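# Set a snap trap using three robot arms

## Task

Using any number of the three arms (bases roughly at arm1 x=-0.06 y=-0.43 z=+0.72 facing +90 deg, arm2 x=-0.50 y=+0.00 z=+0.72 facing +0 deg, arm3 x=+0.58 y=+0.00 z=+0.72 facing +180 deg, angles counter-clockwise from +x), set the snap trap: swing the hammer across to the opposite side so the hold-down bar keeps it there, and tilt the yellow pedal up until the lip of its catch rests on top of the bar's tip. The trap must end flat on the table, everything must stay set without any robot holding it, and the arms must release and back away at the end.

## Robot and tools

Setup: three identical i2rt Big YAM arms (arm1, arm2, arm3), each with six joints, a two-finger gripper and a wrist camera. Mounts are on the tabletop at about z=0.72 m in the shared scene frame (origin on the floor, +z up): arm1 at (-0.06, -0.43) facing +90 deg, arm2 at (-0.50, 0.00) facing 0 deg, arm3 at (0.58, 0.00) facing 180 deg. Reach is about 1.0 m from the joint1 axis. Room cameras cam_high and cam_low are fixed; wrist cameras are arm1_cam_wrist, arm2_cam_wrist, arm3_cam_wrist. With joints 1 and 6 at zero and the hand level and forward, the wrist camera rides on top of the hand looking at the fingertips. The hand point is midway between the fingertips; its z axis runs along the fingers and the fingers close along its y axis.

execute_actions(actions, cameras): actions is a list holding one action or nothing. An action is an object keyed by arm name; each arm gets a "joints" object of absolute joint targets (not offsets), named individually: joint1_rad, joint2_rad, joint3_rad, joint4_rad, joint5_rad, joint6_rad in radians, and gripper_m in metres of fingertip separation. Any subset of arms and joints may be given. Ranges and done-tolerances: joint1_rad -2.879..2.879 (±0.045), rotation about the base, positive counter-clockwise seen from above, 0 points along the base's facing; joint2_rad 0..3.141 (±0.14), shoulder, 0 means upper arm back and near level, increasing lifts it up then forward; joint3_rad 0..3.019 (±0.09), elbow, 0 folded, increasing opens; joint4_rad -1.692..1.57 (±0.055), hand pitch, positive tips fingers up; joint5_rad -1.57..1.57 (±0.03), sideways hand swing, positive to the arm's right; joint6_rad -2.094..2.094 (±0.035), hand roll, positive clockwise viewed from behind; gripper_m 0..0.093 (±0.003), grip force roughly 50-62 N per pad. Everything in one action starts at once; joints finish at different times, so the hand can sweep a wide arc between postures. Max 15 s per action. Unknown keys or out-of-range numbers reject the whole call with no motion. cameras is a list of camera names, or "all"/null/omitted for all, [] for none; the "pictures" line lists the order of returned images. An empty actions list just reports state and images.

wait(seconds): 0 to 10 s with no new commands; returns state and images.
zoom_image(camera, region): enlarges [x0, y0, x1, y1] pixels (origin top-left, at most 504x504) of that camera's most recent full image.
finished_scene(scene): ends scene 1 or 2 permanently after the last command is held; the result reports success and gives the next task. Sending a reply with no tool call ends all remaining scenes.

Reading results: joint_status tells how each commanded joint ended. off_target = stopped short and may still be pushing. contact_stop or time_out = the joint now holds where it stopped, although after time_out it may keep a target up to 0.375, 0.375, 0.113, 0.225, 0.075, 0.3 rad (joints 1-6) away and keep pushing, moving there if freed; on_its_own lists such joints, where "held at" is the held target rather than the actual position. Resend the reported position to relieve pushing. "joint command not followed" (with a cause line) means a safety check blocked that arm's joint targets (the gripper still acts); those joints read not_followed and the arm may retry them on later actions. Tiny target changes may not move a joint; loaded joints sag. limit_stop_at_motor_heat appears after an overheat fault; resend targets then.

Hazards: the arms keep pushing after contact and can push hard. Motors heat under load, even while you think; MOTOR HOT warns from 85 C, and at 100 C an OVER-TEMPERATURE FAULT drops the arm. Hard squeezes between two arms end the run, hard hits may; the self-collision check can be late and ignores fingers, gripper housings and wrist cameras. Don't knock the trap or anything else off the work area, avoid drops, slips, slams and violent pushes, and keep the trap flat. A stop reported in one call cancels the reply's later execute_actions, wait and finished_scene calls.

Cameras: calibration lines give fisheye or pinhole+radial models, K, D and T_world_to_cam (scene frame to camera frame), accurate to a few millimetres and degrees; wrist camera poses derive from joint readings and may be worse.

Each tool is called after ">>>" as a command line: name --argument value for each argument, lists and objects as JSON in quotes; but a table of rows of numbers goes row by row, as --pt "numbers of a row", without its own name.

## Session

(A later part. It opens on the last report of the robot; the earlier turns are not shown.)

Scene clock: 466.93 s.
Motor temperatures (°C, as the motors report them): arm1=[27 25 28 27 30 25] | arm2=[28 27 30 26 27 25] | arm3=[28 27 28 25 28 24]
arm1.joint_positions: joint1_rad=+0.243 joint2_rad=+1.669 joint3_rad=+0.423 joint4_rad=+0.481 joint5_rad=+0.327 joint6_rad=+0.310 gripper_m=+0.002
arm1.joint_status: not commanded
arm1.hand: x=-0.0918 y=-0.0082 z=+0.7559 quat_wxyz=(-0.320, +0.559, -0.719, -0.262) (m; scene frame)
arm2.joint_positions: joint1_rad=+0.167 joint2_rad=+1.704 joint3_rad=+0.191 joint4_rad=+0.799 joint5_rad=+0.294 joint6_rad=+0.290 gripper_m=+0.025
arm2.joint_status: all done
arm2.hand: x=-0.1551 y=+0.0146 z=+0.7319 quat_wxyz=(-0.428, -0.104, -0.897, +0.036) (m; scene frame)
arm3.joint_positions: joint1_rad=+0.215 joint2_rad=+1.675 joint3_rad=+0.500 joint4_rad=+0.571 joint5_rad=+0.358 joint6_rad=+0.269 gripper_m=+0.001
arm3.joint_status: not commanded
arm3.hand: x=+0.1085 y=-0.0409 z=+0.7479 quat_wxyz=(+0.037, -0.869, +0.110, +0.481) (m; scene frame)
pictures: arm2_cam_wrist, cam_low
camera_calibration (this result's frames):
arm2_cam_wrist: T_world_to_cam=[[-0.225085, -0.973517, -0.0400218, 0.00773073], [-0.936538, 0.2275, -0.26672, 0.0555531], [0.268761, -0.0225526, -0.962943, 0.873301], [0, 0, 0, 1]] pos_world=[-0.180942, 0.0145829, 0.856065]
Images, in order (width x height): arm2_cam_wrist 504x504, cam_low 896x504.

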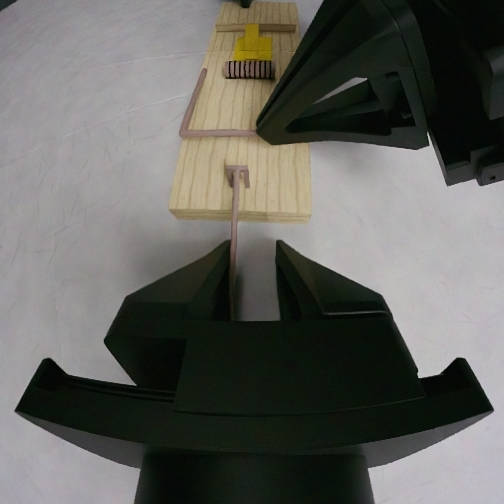

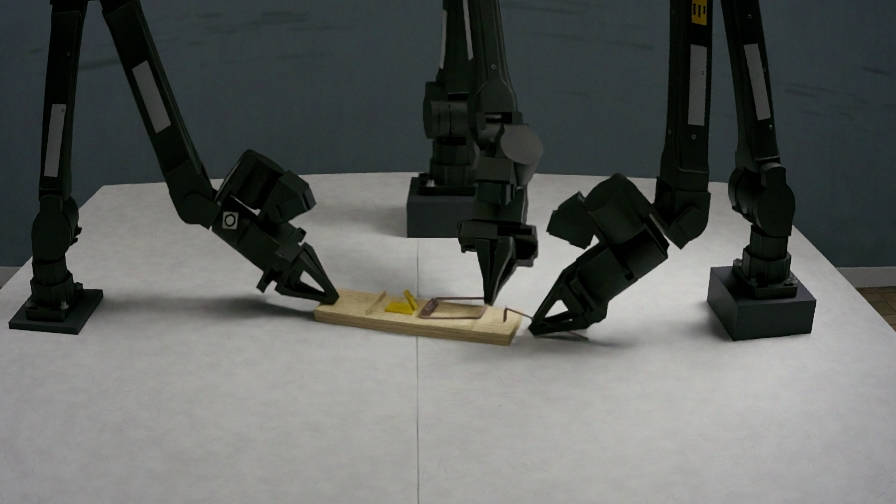

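>>> execute_actions --actions '[{"arm2":{"joints":{"joint1_rad":0.205,"gripper_m":0.008}},"arm1":{"joints":{"joint4_rad":0.42}}}]' --cameras '["arm2_cam_wrist"]'

>>> execute_actions --actions '[{"arm2":{"joints":{"gripper_m":0.0}}}]' --cameras '[]'

>>> execute_actions --actions '[{"arm2":{"joints":{"joint1_rad":0.18,"joint2_rad":1.50,"joint3_rad":0.285,"joint4_rad":0.37,"joint5_rad":0.25,"joint6_rad":0.32}}}]' --cameras '["cam_low","arm2_cam_wrist"]'

Scene clock: 488.67 s.
Motor temperatures (°C, as the motors report them): arm1=[27 25 28 27 30 25] | arm2=[28 27 28 26 27 25] | arm3=[28 27 28 25 28 24]
arm1.joint_positions: joint1_rad=+0.243 joint2_rad=+1.669 joint3_rad=+0.423 joint4_rad=+0.479 joint5_rad=+0.327 joint6_rad=+0.310 gripper_m=+0.002
arm1.joint_status: joint4_rad time_out (moved -0.002 of -0.061)
arm1.on_its_own: joint4_rad reads +0.479 and still pushes toward +0.420 since a time_out
arm1.hand: x=-0.0918 y=-0.0084 z=+0.7556 quat_wxyz=(-0.320, +0.559, -0.719, -0.261) (m; scene frame)
arm2.joint_positions: joint1_rad=+0.199 joint2_rad=+1.704 joint3_rad=+0.194 joint4_rad=+0.799 joint5_rad=+0.291 joint6_rad=+0.290 gripper_m=+0.008
arm2.joint_status: all done
arm2.hand: x=-0.1540 y=+0.0264 z=+0.7324 quat_wxyz=(-0.430, -0.090, -0.898, +0.027) (m; scene frame)
arm3.joint_positions: joint1_rad=+0.215 joint2_rad=+1.675 joint3_rad=+0.500 joint4_rad=+0.571 joint5_rad=+0.358 joint6_rad=+0.269 gripper_m=+0.001
arm3.joint_status: not commanded
arm3.hand: x=+0.1085 y=-0.0408 z=+0.7479 quat_wxyz=(+0.037, -0.869, +0.110, +0.481) (m; scene frame)
pictures: arm2_cam_wrist
camera_calibration (this result's frames):
arm2_cam_wrist: T_world_to_cam=[[-0.191776, -0.980479, -0.0434011, 0.0273289], [-0.943012, 0.19634, -0.26866, 0.0553295], [0.271937, -0.0105947, -0.962257, 0.873414], [0, 0, 0, 1]] pos_world=[-0.180096, 0.0251855, 0.8565]
Images, in order (width x height): arm2_cam_wrist 504x504.

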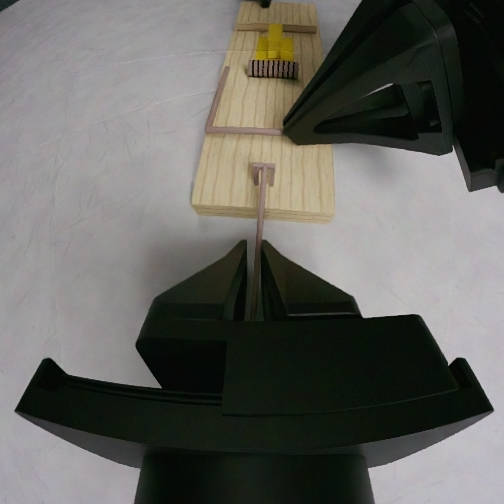

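not run: a stop came earlier in this reply.

not run: a stop came earlier in this reply.

>>> execute_actions --actions '[{"arm2":{"joints":{"joint1_rad":0.188,"joint6_rad":0.39,"gripper_m":0.0}}}]' --cameras '[]'

>>> execute_actions --actions '[{"arm2":{"joints":{"joint1_rad":0.175,"joint2_rad":1.50,"joint3_rad":0.285,"joint4_rad":0.37,"joint5_rad":0.265}}}]' --cameras '["cam_low","arm2_cam_wrist"]'

Scene clock: 499.03 s.
Motor temperatures (°C, as the motors report them): arm1=[27 25 28 27 30 25] | arm2=[28 27 28 26 27 25] | arm3=[28 27 27 25 28 24]
arm1.joint_positions: joint1_rad=+0.243 joint2_rad=+1.669 joint3_rad=+0.423 joint4_rad=+0.477 joint5_rad=+0.327 joint6_rad=+0.310 gripper_m=+0.002
arm1.joint_status: not commanded
arm1.on_its_own: joint4_rad reads +0.477 and still pushes toward +0.420 since a time_out
arm1.hand: x=-0.0918 y=-0.0088 z=+0.7552 quat_wxyz=(-0.319, +0.560, -0.719, -0.261) (m; scene frame)
arm2.joint_positions: joint1_rad=+0.194 joint2_rad=+1.704 joint3_rad=+0.194 joint4_rad=+0.799 joint5_rad=+0.295 joint6_rad=+0.370 gripper_m=+0.001
arm2.joint_status: all done
arm2.hand: x=-0.1541 y=+0.0241 z=+0.7325 quat_wxyz=(-0.431, -0.129, -0.893, +0.012) (m; scene frame)
arm3.joint_positions: joint1_rad=+0.215 joint2_rad=+1.675 joint3_rad=+0.500 joint4_rad=+0.571 joint5_rad=+0.361 joint6_rad=+0.269 gripper_m=+0.001
arm3.joint_status: not commanded
arm3.hand: x=+0.1085 y=-0.0404 z=+0.7480 quat_wxyz=(+0.038, -0.869, +0.110, +0.481) (m; scene frame)
pictures: none
No camera images: the call's "cameras" was empty. Leave "cameras" out to get every camera's image.

Scene clock: 500.17 s.
Motor temperatures (°C, as the motors report them): arm1=[27 25 28 27 30 25] | arm2=[28 27 28 26 27 25] | arm3=[28 27 27 25 28 24]
arm1.joint_positions: joint1_rad=+0.243 joint2_rad=+1.669 joint3_rad=+0.423 joint4_rad=+0.477 joint5_rad=+0.327 joint6_rad=+0.310 gripper_m=+0.002
arm1.joint_status: not commanded
arm1.on_its_own: joint4_rad reads +0.477 and still pushes toward +0.420 since a time_out
arm1.hand: x=-0.0918 y=-0.0088 z=+0.7552 quat_wxyz=(-0.319, +0.560, -0.719, -0.261) (m; scene frame)
arm2.joint_positions: joint1_rad=+0.183 joint2_rad=+1.502 joint3_rad=+0.256 joint4_rad=+0.385 joint5_rad=+0.266 joint6_rad=+0.387 gripper_m=+0.001
arm2.joint_status: all done
arm2.hand: x=-0.1563 y=+0.0248 z=+0.7415 quat_wxyz=(-0.363, -0.129, -0.923, +0.022) (m; scene frame)
arm3.joint_positions: joint1_rad=+0.215 joint2_rad=+1.675 joint3_rad=+0.500 joint4_rad=+0.571 joint5_rad=+0.361 joint6_rad=+0.269 gripper_m=+0.001
arm3.joint_status: not commanded
arm3.hand: x=+0.1085 y=-0.0404 z=+0.7480 quat_wxyz=(+0.038, -0.869, +0.110, +0.481) (m; scene frame)
pictures: arm2_cam_wrist, cam_low
camera_calibration (this result's frames):
arm2_cam_wrist: T_world_to_cam=[[-0.262782, -0.962587, -0.0661176, 0.0310029], [-0.95505, 0.269245, -0.12404, -0.0550196], [0.137201, 0.0305502, -0.990072, 0.881327], [0, 0, 0, 1]] pos_world=[-0.165319, 0.017732, 0.867802]
Images, in order (width x height): arm2_cam_wrist 504x504, cam_low 896x504.

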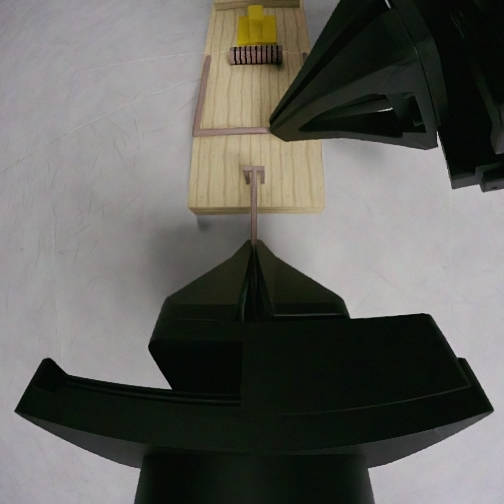

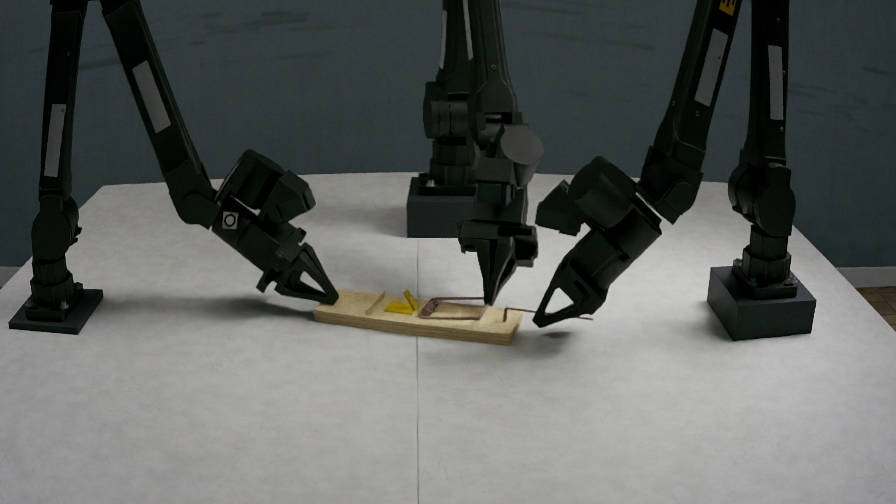

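>>> execute_actions --actions '[{"arm2":{"joints":{"joint2_rad":1.225,"joint3_rad":0.30,"joint4_rad":0.09}}}]' --cameras '["cam_low"]'

Scene clock: 510.93 s.
Motor temperatures (°C, as the motors report them): arm1=[27 25 28 27 29 25] | arm2=[28 27 28 26 27 25] | arm3=[28 27 27 25 28 24]
arm1.joint_positions: joint1_rad=+0.262 joint2_rad=+1.669 joint3_rad=+0.428 joint4_rad=+0.477 joint5_rad=+0.306 joint6_rad=+0.313 gripper_m=+0.002
arm1.joint_status: not commanded
arm1.on_its_own: joint4_rad reads +0.477 and still pushes toward +0.420 since a time_out
arm1.hand: x=-0.1037 y=-0.0067 z=+0.7561 quat_wxyz=(-0.309, +0.568, -0.712, -0.272) (m; scene frame)
arm2.joint_positions: joint1_rad=+0.177 joint2_rad=+1.284 joint3_rad=+0.280 joint4_rad=+0.090 joint5_rad=+0.247 joint6_rad=+0.388 gripper_m=+0.001
arm2.joint_status: all done
arm2.hand: x=-0.1662 y=+0.0240 z=+0.7729 quat_wxyz=(-0.338, -0.127, -0.932, +0.023) (m; scene frame)
arm3.joint_positions: joint1_rad=+0.215 joint2_rad=+1.675 joint3_rad=+0.502 joint4_rad=+0.574 joint5_rad=+0.362 joint6_rad=+0.269 gripper_m=+0.001
arm3.joint_status: not commanded
arm3.hand: x=+0.1071 y=-0.0405 z=+0.7493 quat_wxyz=(+0.038, -0.867, +0.111, +0.483) (m; scene frame)
pictures: cam_low
Images, in order (width x height): cam_low 896x504.

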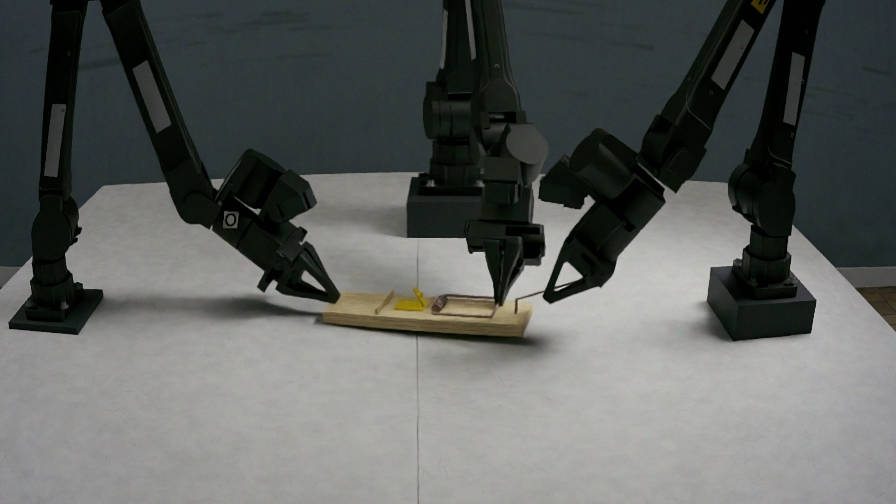

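>>> execute_actions --actions '[{"arm2":{"joints":{"gripper_m":0.0012,"joint2_rad":1.26,"joint3_rad":0.32,"joint4_rad":0.09}}}]' --cameras '["cam_low","arm2_cam_wrist"]'

Scene clock: 529.17 s.
Motor temperatures (°C, as the motors report them): arm1=[27 25 28 27 30 25] | arm2=[28 27 29 26 28 25] | arm3=[28 27 27 25 28 24]
arm1.joint_positions: joint1_rad=+0.262 joint2_rad=+1.669 joint3_rad=+0.428 joint4_rad=+0.477 joint5_rad=+0.305 joint6_rad=+0.313 gripper_m=+0.002
arm1.joint_status: not commanded
arm1.on_its_own: joint4_rad reads +0.477 and still pushes toward +0.420 since a time_out
arm1.hand: x=-0.1038 y=-0.0067 z=+0.7561 quat_wxyz=(-0.309, +0.568, -0.712, -0.272) (m; scene frame)
arm2.joint_positions: joint1_rad=+0.177 joint2_rad=+1.288 joint3_rad=+0.282 joint4_rad=+0.087 joint5_rad=+0.247 joint6_rad=+0.388 gripper_m=+0.002
arm2.joint_status: all done
arm2.hand: x=-0.1664 y=+0.0239 z=+0.7718 quat_wxyz=(-0.335, -0.127, -0.933, +0.024) (m; scene frame)
arm3.joint_positions: joint1_rad=+0.215 joint2_rad=+1.675 joint3_rad=+0.502 joint4_rad=+0.574 joint5_rad=+0.362 joint6_rad=+0.269 gripper_m=+0.001
arm3.joint_status: not commanded
arm3.hand: x=+0.1071 y=-0.0405 z=+0.7493 quat_wxyz=(+0.038, -0.867, +0.111, +0.483) (m; scene frame)
pictures: arm2_cam_wrist, cam_low
camera_calibration (this result's frames):
arm2_cam_wrist: T_world_to_cam=[[-0.262355, -0.963481, -0.053605, 0.0199313], [-0.961791, 0.265593, -0.0664708, -0.106137], [0.0782805, 0.0341179, -0.996347, 0.907643], [0, 0, 0, 1]] pos_world=[-0.167903, 0.0164258, 0.898341]
Images, in order (width x height): arm2_cam_wrist 504x504, cam_low 896x504.

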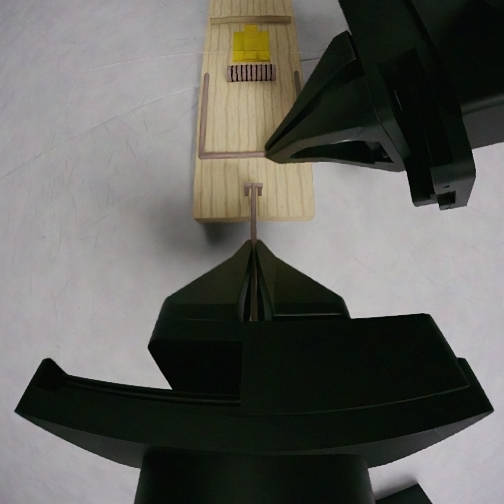

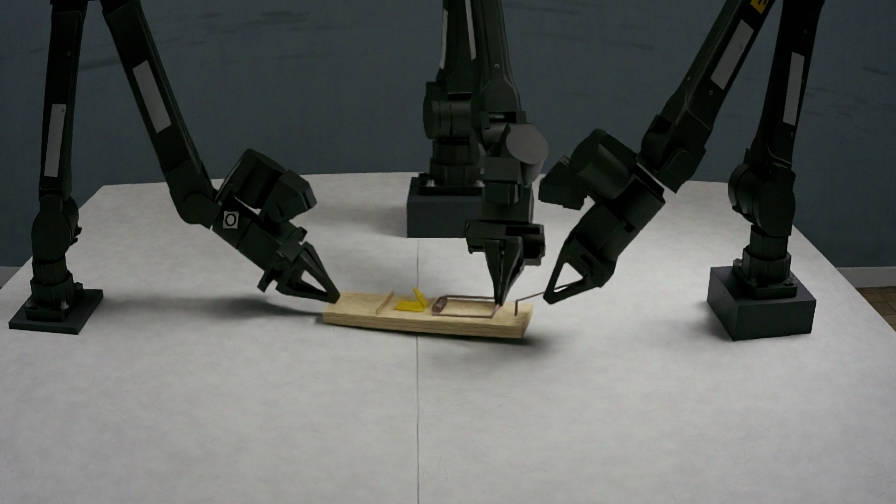

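>>> execute_actions --actions '[{"arm2":{"joints":{"joint1_rad":0.165,"gripper_m":0.0016,"joint2_rad":1.215,"joint3_rad":0.345,"joint4_rad":0.04}}}]' --cameras '["cam_low"]'

Scene clock: 540.27 s.
Motor temperatures (°C, as the motors report them): arm1=[27 25 28 27 30 25] | arm2=[28 27 30 26 28 25] | arm3=[28 27 27 25 28 24]
arm1.joint_positions: joint1_rad=+0.262 joint2_rad=+1.669 joint3_rad=+0.428 joint4_rad=+0.477 joint5_rad=+0.304 joint6_rad=+0.313 gripper_m=+0.002
arm1.joint_status: not commanded
arm1.on_its_own: joint4_rad reads +0.477 and still pushes toward +0.420 since a time_out
arm1.hand: x=-0.1042 y=-0.0067 z=+0.7560 quat_wxyz=(-0.309, +0.569, -0.712, -0.272) (m; scene frame)
arm2.joint_positions: joint1_rad=+0.176 joint2_rad=+1.277 joint3_rad=+0.299 joint4_rad=+0.037 joint5_rad=+0.247 joint6_rad=+0.388 gripper_m=+0.002
arm2.joint_status: all done
arm2.hand: x=-0.1659 y=+0.0236 z=+0.7739 quat_wxyz=(-0.325, -0.126, -0.937, +0.027) (m; scene frame)
arm3.joint_positions: joint1_rad=+0.215 joint2_rad=+1.675 joint3_rad=+0.502 joint4_rad=+0.574 joint5_rad=+0.362 joint6_rad=+0.269 gripper_m=+0.001
arm3.joint_status: not commanded
arm3.hand: x=+0.1071 y=-0.0406 z=+0.7493 quat_wxyz=(+0.038, -0.868, +0.111, +0.483) (m; scene frame)
pictures: cam_low
Images, in order (width x height): cam_low 896x504.

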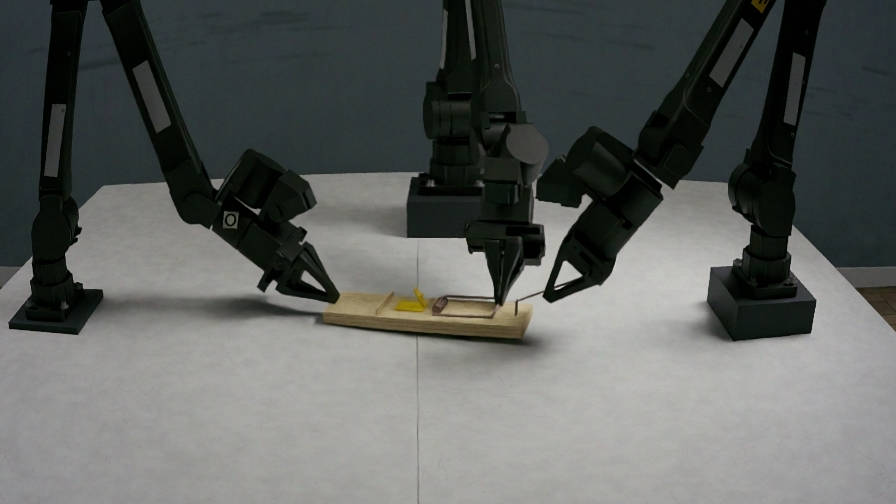

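>>> execute_actions --actions '[{"arm2":{"joints":{"gripper_m":0.012,"joint2_rad":1.27,"joint3_rad":0.30}}}]' --cameras '[]'

>>> execute_actions --actions '[{"arm2":{"joints":{"joint1_rad":0.58,"joint2_rad":1.3,"joint3_rad":0.4,"joint5_rad":0.6,"joint6_rad":1.315}}}]' --cameras '[]'

>>> execute_actions --actions '[{"arm2":{"joints":{"joint2_rad":1.74,"joint3_rad":0.505,"joint4_rad":-0.08,"joint5_rad":1.057,"gripper_m":0}}}]' --cameras '["cam_low","cam_high","arm2_cam_wrist"]'

Scene clock: 560.20 s.
Motor temperatures (°C, as the motors report them): arm1=[27 25 28 27 30 25] | arm2=[28 28 31 26 29 25] | arm3=[28 27 27 25 28 24]
arm1.joint_positions: joint1_rad=+0.262 joint2_rad=+1.669 joint3_rad=+0.429 joint4_rad=+0.477 joint5_rad=+0.305 joint6_rad=+0.313 gripper_m=+0.002
arm1.joint_status: not commanded
arm1.on_its_own: joint4_rad reads +0.477 and still pushes toward +0.420 since a time_out
arm1.hand: x=-0.1041 y=-0.0063 z=+0.7563 quat_wxyz=(-0.309, +0.568, -0.712, -0.272) (m; scene frame)
arm2.joint_positions: joint1_rad=+0.174 joint2_rad=+1.254 joint3_rad=+0.299 joint4_rad=+0.037 joint5_rad=+0.261 joint6_rad=+0.388 gripper_m=+0.012
arm2.joint_status: all done
arm2.hand: x=-0.1626 y=+0.0212 z=+0.7818 quat_wxyz=(-0.337, -0.130, -0.932, +0.030) (m; scene frame)
arm3.joint_positions: joint1_rad=+0.215 joint2_rad=+1.678 joint3_rad=+0.502 joint4_rad=+0.574 joint5_rad=+0.360 joint6_rad=+0.269 gripper_m=+0.001
arm3.joint_status: not commanded
arm3.hand: x=+0.1074 y=-0.0408 z=+0.7480 quat_wxyz=(+0.037, -0.868, +0.110, +0.482) (m; scene frame)
pictures: none
No camera images: the call's "cameras" was empty. Leave "cameras" out to get every camera's image.

Scene clock: 562.03 s.
Motor temperatures (°C, as the motors report them): arm1=[27 25 28 27 30 25] | arm2=[28 28 31 26 28 25] | arm3=[28 27 27 25 28 24]
arm1.joint_positions: joint1_rad=+0.262 joint2_rad=+1.669 joint3_rad=+0.429 joint4_rad=+0.477 joint5_rad=+0.305 joint6_rad=+0.313 gripper_m=+0.002
arm1.joint_status: not commanded
arm1.on_its_own: joint4_rad reads +0.477 and still pushes toward +0.420 since a time_out
arm1.hand: x=-0.1041 y=-0.0063 z=+0.7563 quat_wxyz=(-0.309, +0.568, -0.712, -0.272) (m; scene frame)
arm2.joint_positions: joint1_rad=+0.577 joint2_rad=+1.291 joint3_rad=+0.384 joint4_rad=+0.037 joint5_rad=+0.596 joint6_rad=+1.298 gripper_m=+0.012
arm2.joint_status: all done
arm2.hand: x=-0.1501 y=+0.1216 z=+0.8187 quat_wxyz=(-0.414, -0.401, -0.811, -0.101) (m; scene frame)
arm3.joint_positions: joint1_rad=+0.215 joint2_rad=+1.678 joint3_rad=+0.502 joint4_rad=+0.574 joint5_rad=+0.360 joint6_rad=+0.269 gripper_m=+0.001
arm3.joint_status: not commanded
arm3.hand: x=+0.1074 y=-0.0408 z=+0.7480 quat_wxyz=(+0.037, -0.868, +0.110, +0.482) (m; scene frame)
pictures: none
No camera images: the call's "cameras" was empty. Leave "cameras" out to get every camera's image.

Scene clock: 563.17 s.
Motor temperatures (°C, as the motors report them): arm1=[27 25 28 27 30 25] | arm2=[28 28 31 26 28 25] | arm3=[28 27 27 25 28 24]
arm1.joint_positions: joint1_rad=+0.262 joint2_rad=+1.669 joint3_rad=+0.429 joint4_rad=+0.477 joint5_rad=+0.305 joint6_rad=+0.313 gripper_m=+0.002
arm1.joint_status: not commanded
arm1.on_its_own: joint4_rad reads +0.477 and still pushes toward +0.420 since a time_out
arm1.hand: x=-0.1041 y=-0.0063 z=+0.7563 quat_wxyz=(-0.309, +0.568, -0.712, -0.272) (m; scene frame)
arm2.joint_positions: joint1_rad=+0.577 joint2_rad=+1.731 joint3_rad=+0.497 joint4_rad=-0.072 joint5_rad=+1.053 joint6_rad=+1.299 gripper_m=+0.001
arm2.joint_status: all done
arm2.hand: x=-0.1537 y=+0.0551 z=+0.7519 quat_wxyz=(-0.470, -0.354, -0.783, +0.201) (m; scene frame)
arm3.joint_positions: joint1_rad=+0.215 joint2_rad=+1.678 joint3_rad=+0.502 joint4_rad=+0.574 joint5_rad=+0.360 joint6_rad=+0.269 gripper_m=+0.001
arm3.joint_status: not commanded
arm3.hand: x=+0.1074 y=-0.0408 z=+0.7480 quat_wxyz=(+0.037, -0.868, +0.110, +0.482) (m; scene frame)
pictures: arm2_cam_wrist, cam_high, cam_low
camera_calibration (this result's frames):
arm2_cam_wrist: T_world_to_cam=[[-0.746175, -0.664934, -0.032954, -0.0540834], [-0.586435, 0.679903, -0.440257, 0.21244], [0.315148, -0.309183, -0.897267, 0.866589], [0, 0, 0, 1]] pos_world=[-0.188877, 0.0875347, 0.869308]
Images, in order (width x height): arm2_cam_wrist 504x504, cam_high 896x504, cam_low 896x504.

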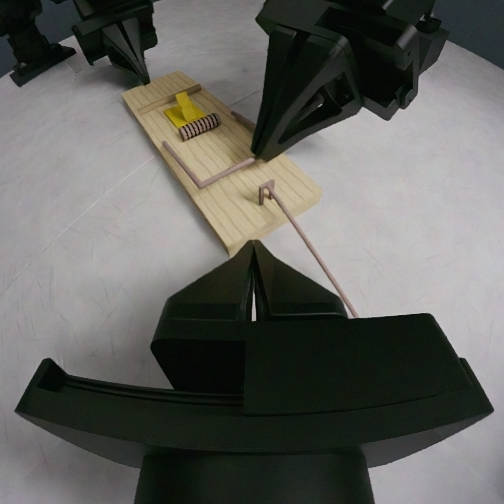

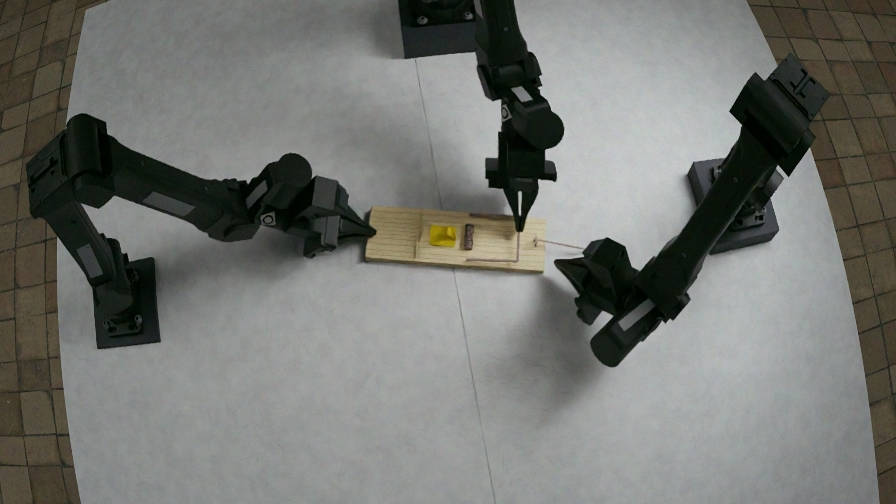

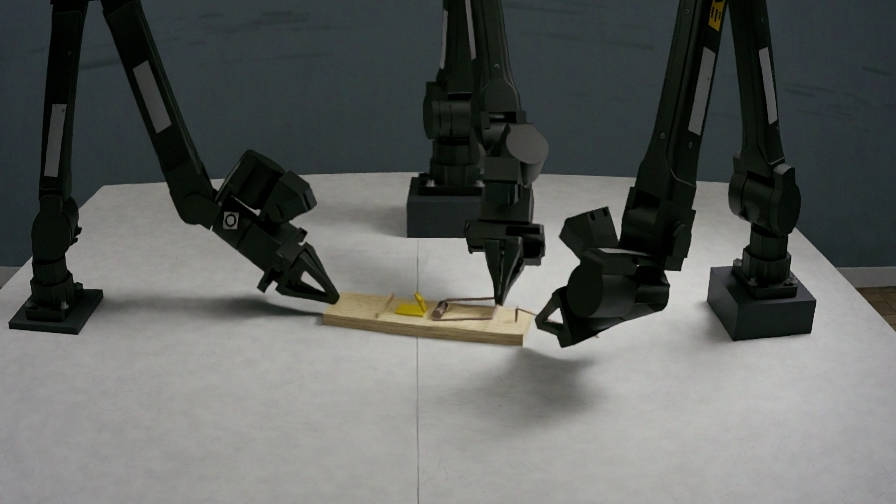

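>>> execute_actions --actions '[{"arm2":{"joints":{"joint2_rad":1.80,"joint3_rad":0.495}}}]' --cameras '[]'

>>> execute_actions --actions '[{"arm2":{"joints":{"joint1_rad":0.44}}}]' --cameras '["cam_low","cam_high","arm2_cam_wrist"]'

Scene clock: 573.40 s.
Motor temperatures (°C, as the motors report them): arm1=[27 25 28 27 30 25] | arm2=[28 28 30 26 28 25] | arm3=[28 27 27 25 28 24]
arm1.joint_positions: joint1_rad=+0.262 joint2_rad=+1.669 joint3_rad=+0.429 joint4_rad=+0.477 joint5_rad=+0.305 joint6_rad=+0.313 gripper_m=+0.002
arm1.joint_status: not commanded
arm1.on_its_own: joint4_rad reads +0.477 and still pushes toward +0.420 since a time_out
arm1.hand: x=-0.1041 y=-0.0063 z=+0.7563 quat_wxyz=(-0.309, +0.568, -0.712, -0.272) (m; scene frame)
arm2.joint_positions: joint1_rad=+0.577 joint2_rad=+1.786 joint3_rad=+0.497 joint4_rad=-0.072 joint5_rad=+1.054 joint6_rad=+1.299 gripper_m=+0.001
arm2.joint_status: all done
arm2.hand: x=-0.1610 y=+0.0500 z=+0.7361 quat_wxyz=(-0.458, -0.342, -0.790, +0.222) (m; scene frame)
arm3.joint_positions: joint1_rad=+0.215 joint2_rad=+1.678 joint3_rad=+0.502 joint4_rad=+0.574 joint5_rad=+0.360 joint6_rad=+0.269 gripper_m=+0.001
arm3.joint_status: not commanded
arm3.hand: x=+0.1074 y=-0.0408 z=+0.7480 quat_wxyz=(+0.037, -0.868, +0.110, +0.482) (m; scene frame)
pictures: none
No camera images: the call's "cameras" was empty. Leave "cameras" out to get every camera's image.

Scene clock: 574.17 s.
Motor temperatures (°C, as the motors report them): arm1=[27 25 28 27 30 25] | arm2=[28 28 30 26 28 25] | arm3=[28 27 27 25 28 24]
arm1.joint_positions: joint1_rad=+0.262 joint2_rad=+1.669 joint3_rad=+0.428 joint4_rad=+0.468 joint5_rad=+0.304 joint6_rad=+0.308 gripper_m=+0.002
arm1.joint_status: not commanded
arm1.hand: x=-0.1037 y=-0.0084 z=+0.7542 quat_wxyz=(-0.308, +0.572, -0.712, -0.267) (m; scene frame)
arm2.joint_positions: joint1_rad=+0.469 joint2_rad=+1.786 joint3_rad=+0.501 joint4_rad=-0.072 joint5_rad=+1.047 joint6_rad=+1.299 gripper_m=+0.001
arm2.joint_status: all done
arm2.hand: x=-0.1557 y=+0.0146 z=+0.7359 quat_wxyz=(-0.445, -0.385, -0.771, +0.243) (m; scene frame)
arm3.joint_positions: joint1_rad=+0.215 joint2_rad=+1.678 joint3_rad=+0.502 joint4_rad=+0.574 joint5_rad=+0.363 joint6_rad=+0.269 gripper_m=+0.001
arm3.joint_status: not commanded
arm3.hand: x=+0.1074 y=-0.0402 z=+0.7481 quat_wxyz=(+0.039, -0.868, +0.111, +0.482) (m; scene frame)
pictures: arm2_cam_wrist, cam_high, cam_low
camera_calibration (this result's frames):
arm2_cam_wrist: T_world_to_cam=[[-0.813348, -0.581545, 0.0164422, -0.131035], [-0.530792, 0.730201, -0.430194, 0.232233], [0.238171, -0.358625, -0.902587, 0.833032], [0, 0, 0, 1]] pos_world=[-0.181714, 0.0529663, 0.853943]
Images, in order (width x height): arm2_cam_wrist 504x504, cam_high 896x504, cam_low 896x504.

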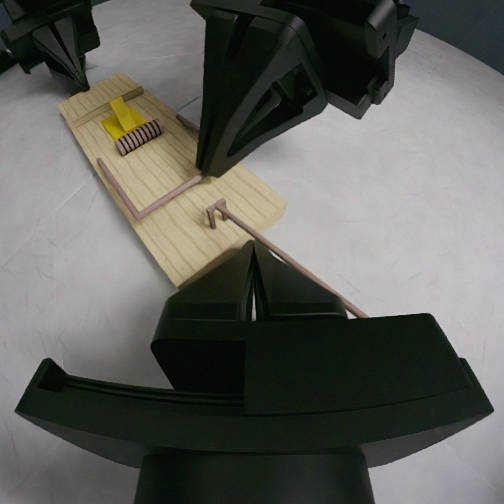

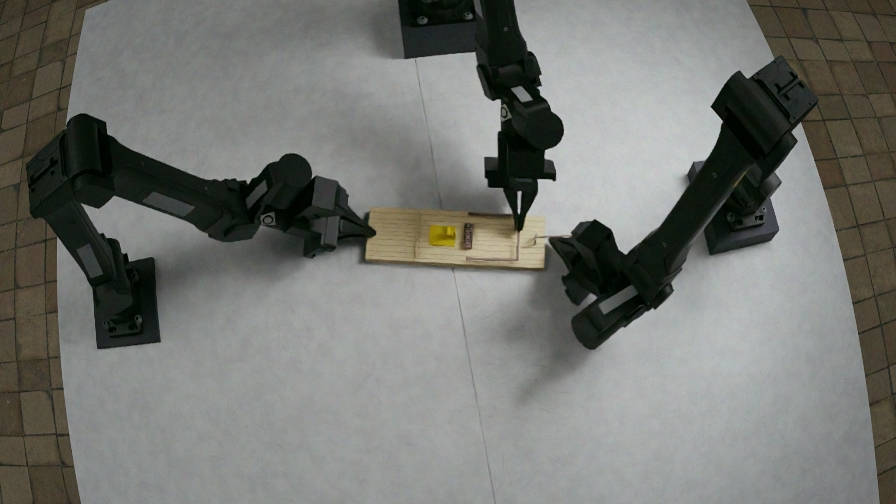

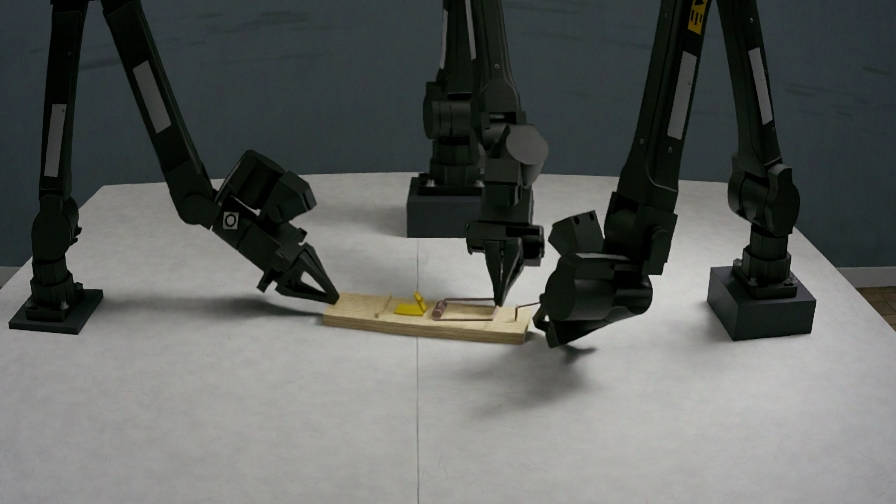

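>>> execute_actions --actions '[{"arm2":{"joints":{"joint1_rad":0.56,"joint2_rad":1.80,"joint3_rad":0.77,"joint4_rad":-0.78,"joint5_rad":1.0,"joint6_rad":1.96}}}]' --cameras '[]'

>>> execute_actions --actions '[{"arm2":{"joints":{"joint1_rad":0.52,"joint2_rad":1.885}}}]' --cameras '["cam_low","cam_high","arm2_cam_wrist"]'

Scene clock: 603.40 s.
Motor temperatures (°C, as the motors report them): arm1=[27 25 28 27 29 25] | arm2=[28 28 28 26 29 25] | arm3=[28 27 27 25 28 24]
arm1.joint_positions: joint1_rad=+0.261 joint2_rad=+1.669 joint3_rad=+0.430 joint4_rad=+0.468 joint5_rad=+0.311 joint6_rad=+0.307 gripper_m=+0.002
arm1.joint_status: not commanded
arm1.hand: x=-0.1022 y=-0.0072 z=+0.7551 quat_wxyz=(-0.311, +0.570, -0.712, -0.266) (m; scene frame)
arm2.joint_positions: joint1_rad=+0.564 joint2_rad=+1.786 joint3_rad=+0.770 joint4_rad=-0.770 joint5_rad=+1.004 joint6_rad=+1.943 gripper_m=+0.001
arm2.joint_status: all done
arm2.hand: x=-0.1408 y=+0.0637 z=+0.7710 quat_wxyz=(-0.427, -0.505, -0.711, +0.238) (m; scene frame)
arm3.joint_positions: joint1_rad=+0.215 joint2_rad=+1.678 joint3_rad=+0.502 joint4_rad=+0.574 joint5_rad=+0.360 joint6_rad=+0.269 gripper_m=+0.001
arm3.joint_status: not commanded
arm3.hand: x=+0.1074 y=-0.0409 z=+0.7480 quat_wxyz=(+0.037, -0.868, +0.110, +0.482) (m; scene frame)
pictures: none
No camera images: the call's "cameras" was empty. Leave "cameras" out to get every camera's image.

Scene clock: 604.17 s.
Motor temperatures (°C, as the motors report them): arm1=[27 25 28 27 29 25] | arm2=[28 28 28 26 29 25] | arm3=[28 27 27 25 28 24]
arm1.joint_positions: joint1_rad=+0.261 joint2_rad=+1.669 joint3_rad=+0.430 joint4_rad=+0.468 joint5_rad=+0.311 joint6_rad=+0.307 gripper_m=+0.002
arm1.joint_status: not commanded
arm1.hand: x=-0.1022 y=-0.0072 z=+0.7551 quat_wxyz=(-0.311, +0.570, -0.712, -0.266) (m; scene frame)
arm2.joint_positions: joint1_rad=+0.522 joint2_rad=+1.875 joint3_rad=+0.770 joint4_rad=-0.770 joint5_rad=+1.004 joint6_rad=+1.944 gripper_m=+0.001
arm2.joint_status: all done
arm2.hand: x=-0.1497 y=+0.0418 z=+0.7441 quat_wxyz=(-0.407, -0.500, -0.710, +0.283) (m; scene frame)
arm3.joint_positions: joint1_rad=+0.215 joint2_rad=+1.678 joint3_rad=+0.502 joint4_rad=+0.574 joint5_rad=+0.360 joint6_rad=+0.269 gripper_m=+0.001
arm3.joint_status: not commanded
arm3.hand: x=+0.1074 y=-0.0409 z=+0.7480 quat_wxyz=(+0.037, -0.868, +0.110, +0.482) (m; scene frame)
pictures: arm2_cam_wrist, cam_high, cam_low
camera_calibration (this result's frames):
arm2_cam_wrist: T_world_to_cam=[[-0.941991, -0.334986, -0.0209315, -0.112288], [-0.297959, 0.863322, -0.407303, 0.231351], [0.154511, -0.377439, -0.913053, 0.844823], [0, 0, 0, 1]] pos_world=[-0.167376, 0.0815242, 0.863248]
Images, in order (width x height): arm2_cam_wrist 504x504, cam_high 896x504, cam_low 896x504.

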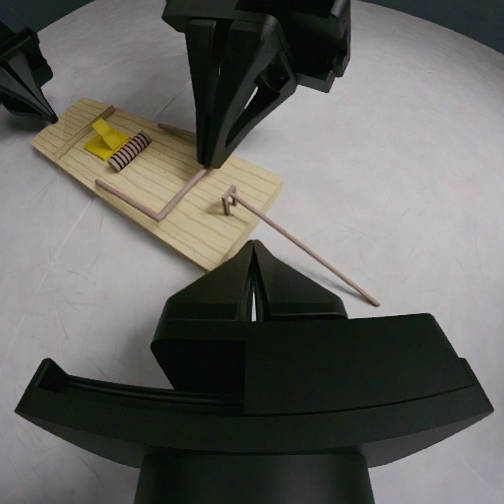

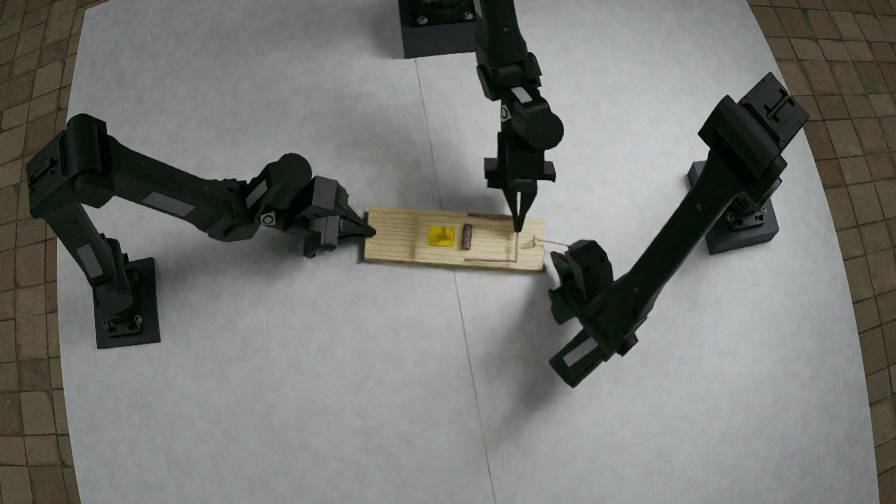

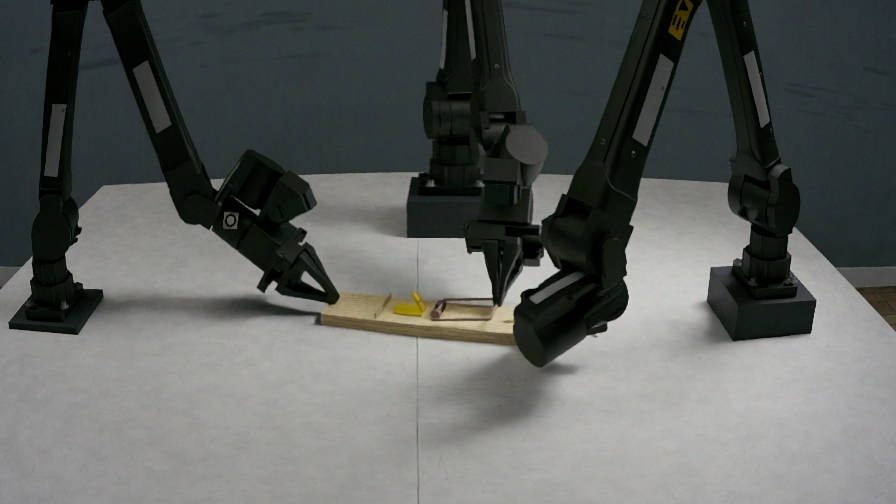

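>>> execute_actions --actions '[{"arm2":{"joints":{"joint2_rad":1.925,"joint3_rad":0.745}}}]' --cameras '[]'

>>> execute_actions --actions '[{"arm2":{"joints":{"joint1_rad":0.43}}}]' --cameras '["cam_high","arm2_cam_wrist","arm1_cam_wrist"]'

Scene clock: 612.63 s.
Motor temperatures (°C, as the motors report them): arm1=[27 25 28 27 29 25] | arm2=[28 28 28 26 29 25] | arm3=[28 27 27 25 28 24]
arm1.joint_positions: joint1_rad=+0.261 joint2_rad=+1.669 joint3_rad=+0.430 joint4_rad=+0.468 joint5_rad=+0.311 joint6_rad=+0.307 gripper_m=+0.002
arm1.joint_status: not commanded
arm1.hand: x=-0.1022 y=-0.0072 z=+0.7551 quat_wxyz=(-0.311, +0.570, -0.712, -0.266) (m; scene frame)
arm2.joint_positions: joint1_rad=+0.522 joint2_rad=+1.907 joint3_rad=+0.746 joint4_rad=-0.770 joint5_rad=+1.004 joint6_rad=+1.944 gripper_m=+0.001
arm2.joint_status: all done
arm2.hand: x=-0.1643 y=+0.0329 z=+0.7325 quat_wxyz=(-0.397, -0.487, -0.715, +0.305) (m; scene frame)
arm3.joint_positions: joint1_rad=+0.215 joint2_rad=+1.678 joint3_rad=+0.502 joint4_rad=+0.574 joint5_rad=+0.360 joint6_rad=+0.269 gripper_m=+0.001
arm3.joint_status: not commanded
arm3.hand: x=+0.1074 y=-0.0409 z=+0.7480 quat_wxyz=(+0.037, -0.868, +0.110, +0.482) (m; scene frame)
pictures: none
No camera images: the call's "cameras" was empty. Leave "cameras" out to get every camera's image.

Scene clock: 613.37 s.
Motor temperatures (°C, as the motors report them): arm1=[27 25 28 27 29 25] | arm2=[28 28 28 26 29 25] | arm3=[28 27 27 25 28 24]
arm1.joint_positions: joint1_rad=+0.261 joint2_rad=+1.669 joint3_rad=+0.430 joint4_rad=+0.468 joint5_rad=+0.311 joint6_rad=+0.307 gripper_m=+0.002
arm1.joint_status: not commanded
arm1.hand: x=-0.1022 y=-0.0072 z=+0.7551 quat_wxyz=(-0.311, +0.570, -0.712, -0.266) (m; scene frame)
arm2.joint_positions: joint1_rad=+0.426 joint2_rad=+1.907 joint3_rad=+0.746 joint4_rad=-0.770 joint5_rad=+1.003 joint6_rad=+1.944 gripper_m=+0.001
arm2.joint_status: all done
arm2.hand: x=-0.1628 y=+0.0004 z=+0.7326 quat_wxyz=(-0.382, -0.521, -0.691, +0.323) (m; scene frame)
arm3.joint_positions: joint1_rad=+0.215 joint2_rad=+1.678 joint3_rad=+0.502 joint4_rad=+0.574 joint5_rad=+0.360 joint6_rad=+0.269 gripper_m=+0.001
arm3.joint_status: not commanded
arm3.hand: x=+0.1074 y=-0.0409 z=+0.7480 quat_wxyz=(+0.037, -0.868, +0.110, +0.482) (m; scene frame)
pictures: arm1_cam_wrist, arm2_cam_wrist, cam_high
camera_calibration (this result's frames):
arm1_cam_wrist: T_world_to_cam=[[0.975218, -0.220097, -0.022528, 0.11772], [-0.219714, -0.951459, -0.215528, 0.138339], [0.0260026, 0.215136, -0.976238, 0.867212], [0, 0, 0, 1]] pos_world=[-0.106958, -0.0290355, 0.879073]
arm2_cam_wrist: T_world_to_cam=[[-0.969692, -0.242101, 0.0329174, -0.182669], [-0.233434, 0.878226, -0.417406, 0.276357], [0.0721456, -0.41244, -0.908124, 0.803672], [0, 0, 0, 1]] pos_world=[-0.170603, 0.0445374, 0.851199]
Images, in order (width x height): arm1_cam_wrist 504x504, arm2_cam_wrist 504x504, cam_high 896x504.

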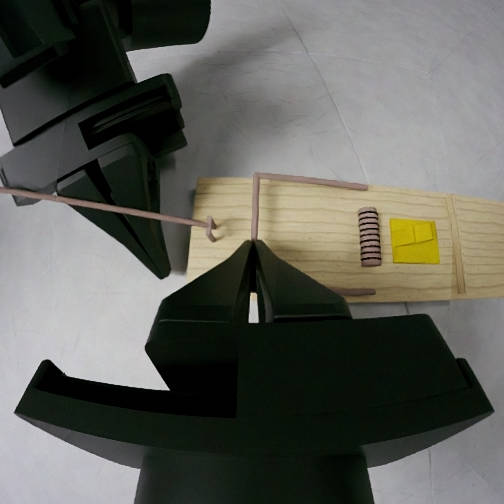

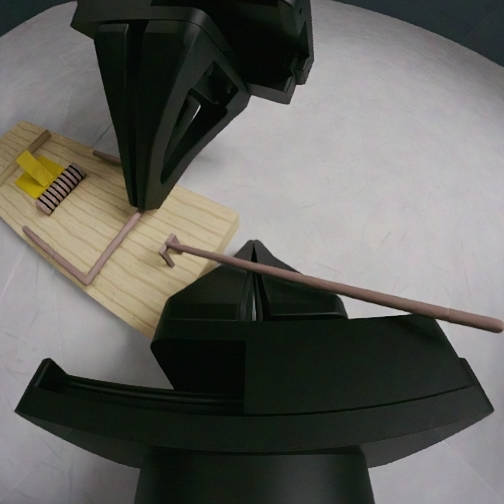

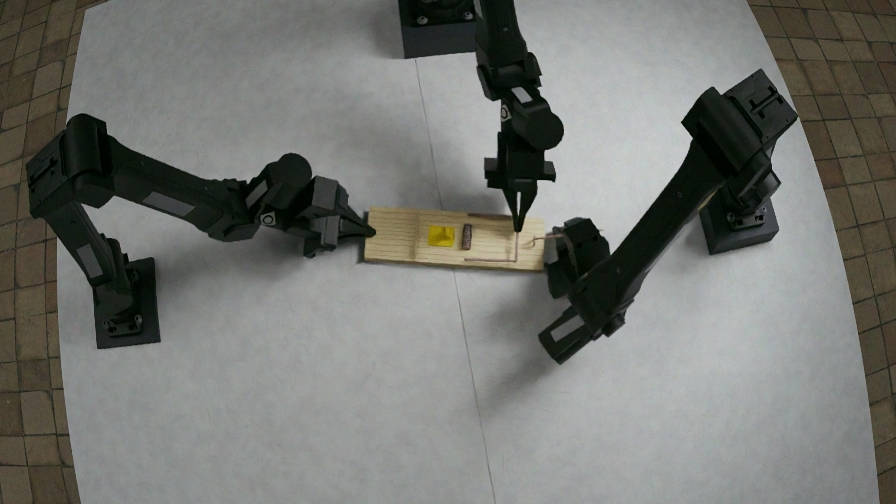

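>>> execute_actions --actions '[{"arm2":{"joints":{"joint1_rad":0.455,"joint2_rad":1.725,"joint3_rad":0.78,"joint4_rad":-0.98}}}]' --cameras '["cam_high","cam_low","arm1_cam_wrist"]'

Scene clock: 624.90 s.
Motor temperatures (°C, as the motors report them): arm1=[27 25 28 27 29 25] | arm2=[28 28 28 26 28 25] | arm3=[28 27 27 25 28 24]
arm1.joint_positions: joint1_rad=+0.261 joint2_rad=+1.669 joint3_rad=+0.430 joint4_rad=+0.468 joint5_rad=+0.311 joint6_rad=+0.307 gripper_m=+0.002
arm1.joint_status: not commanded
arm1.hand: x=-0.1022 y=-0.0072 z=+0.7551 quat_wxyz=(-0.311, +0.570, -0.712, -0.266) (m; scene frame)
arm2.joint_positions: joint1_rad=+0.450 joint2_rad=+1.710 joint3_rad=+0.764 joint4_rad=-0.969 joint5_rad=+1.003 joint6_rad=+1.944 gripper_m=+0.001
arm2.joint_status: all done
arm2.hand: x=-0.1586 y=+0.0110 z=+0.8025 quat_wxyz=(-0.389, -0.517, -0.696, +0.313) (m; scene frame)
arm3.joint_positions: joint1_rad=+0.215 joint2_rad=+1.678 joint3_rad=+0.502 joint4_rad=+0.574 joint5_rad=+0.360 joint6_rad=+0.269 gripper_m=+0.001
arm3.joint_status: not commanded
arm3.hand: x=+0.1074 y=-0.0409 z=+0.7480 quat_wxyz=(+0.037, -0.868, +0.110, +0.482) (m; scene frame)
pictures: arm1_cam_wrist, cam_high, cam_low
camera_calibration (this result's frames):
arm1_cam_wrist: T_world_to_cam=[[0.975218, -0.220097, -0.022528, 0.11772], [-0.219714, -0.951459, -0.215528, 0.138339], [0.0260026, 0.215136, -0.976238, 0.867212], [0, 0, 0, 1]] pos_world=[-0.106958, -0.0290355, 0.879073]
Images, in order (width x height): arm1_cam_wrist 504x504, cam_high 896x504, cam_low 896x504.

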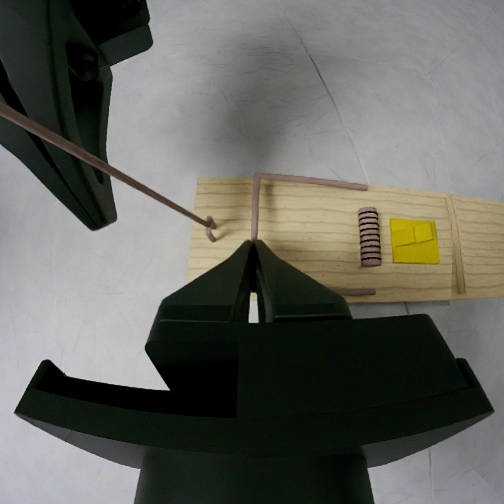

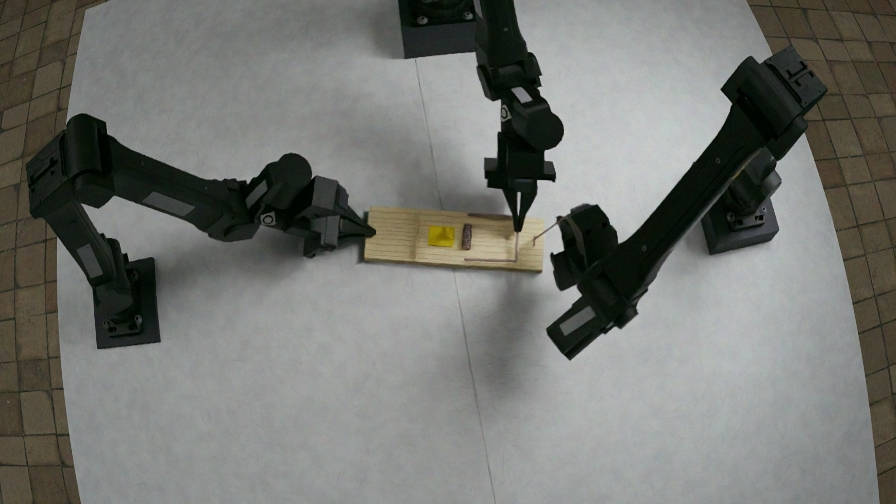

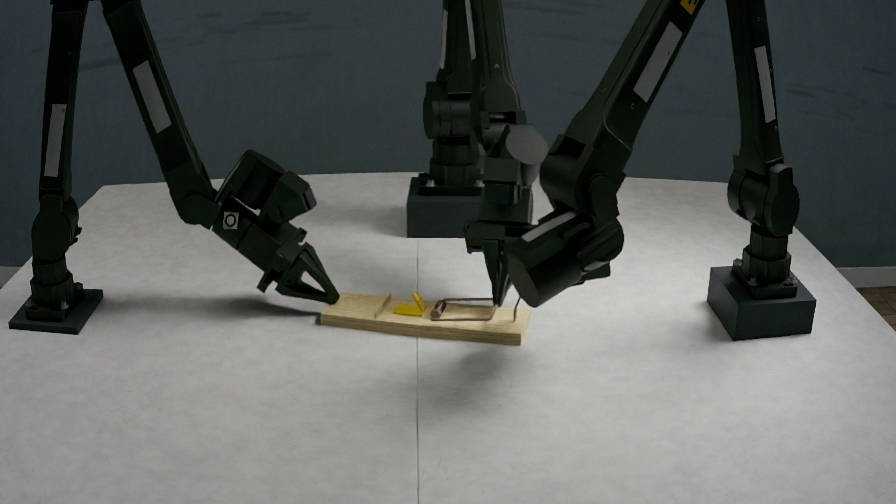

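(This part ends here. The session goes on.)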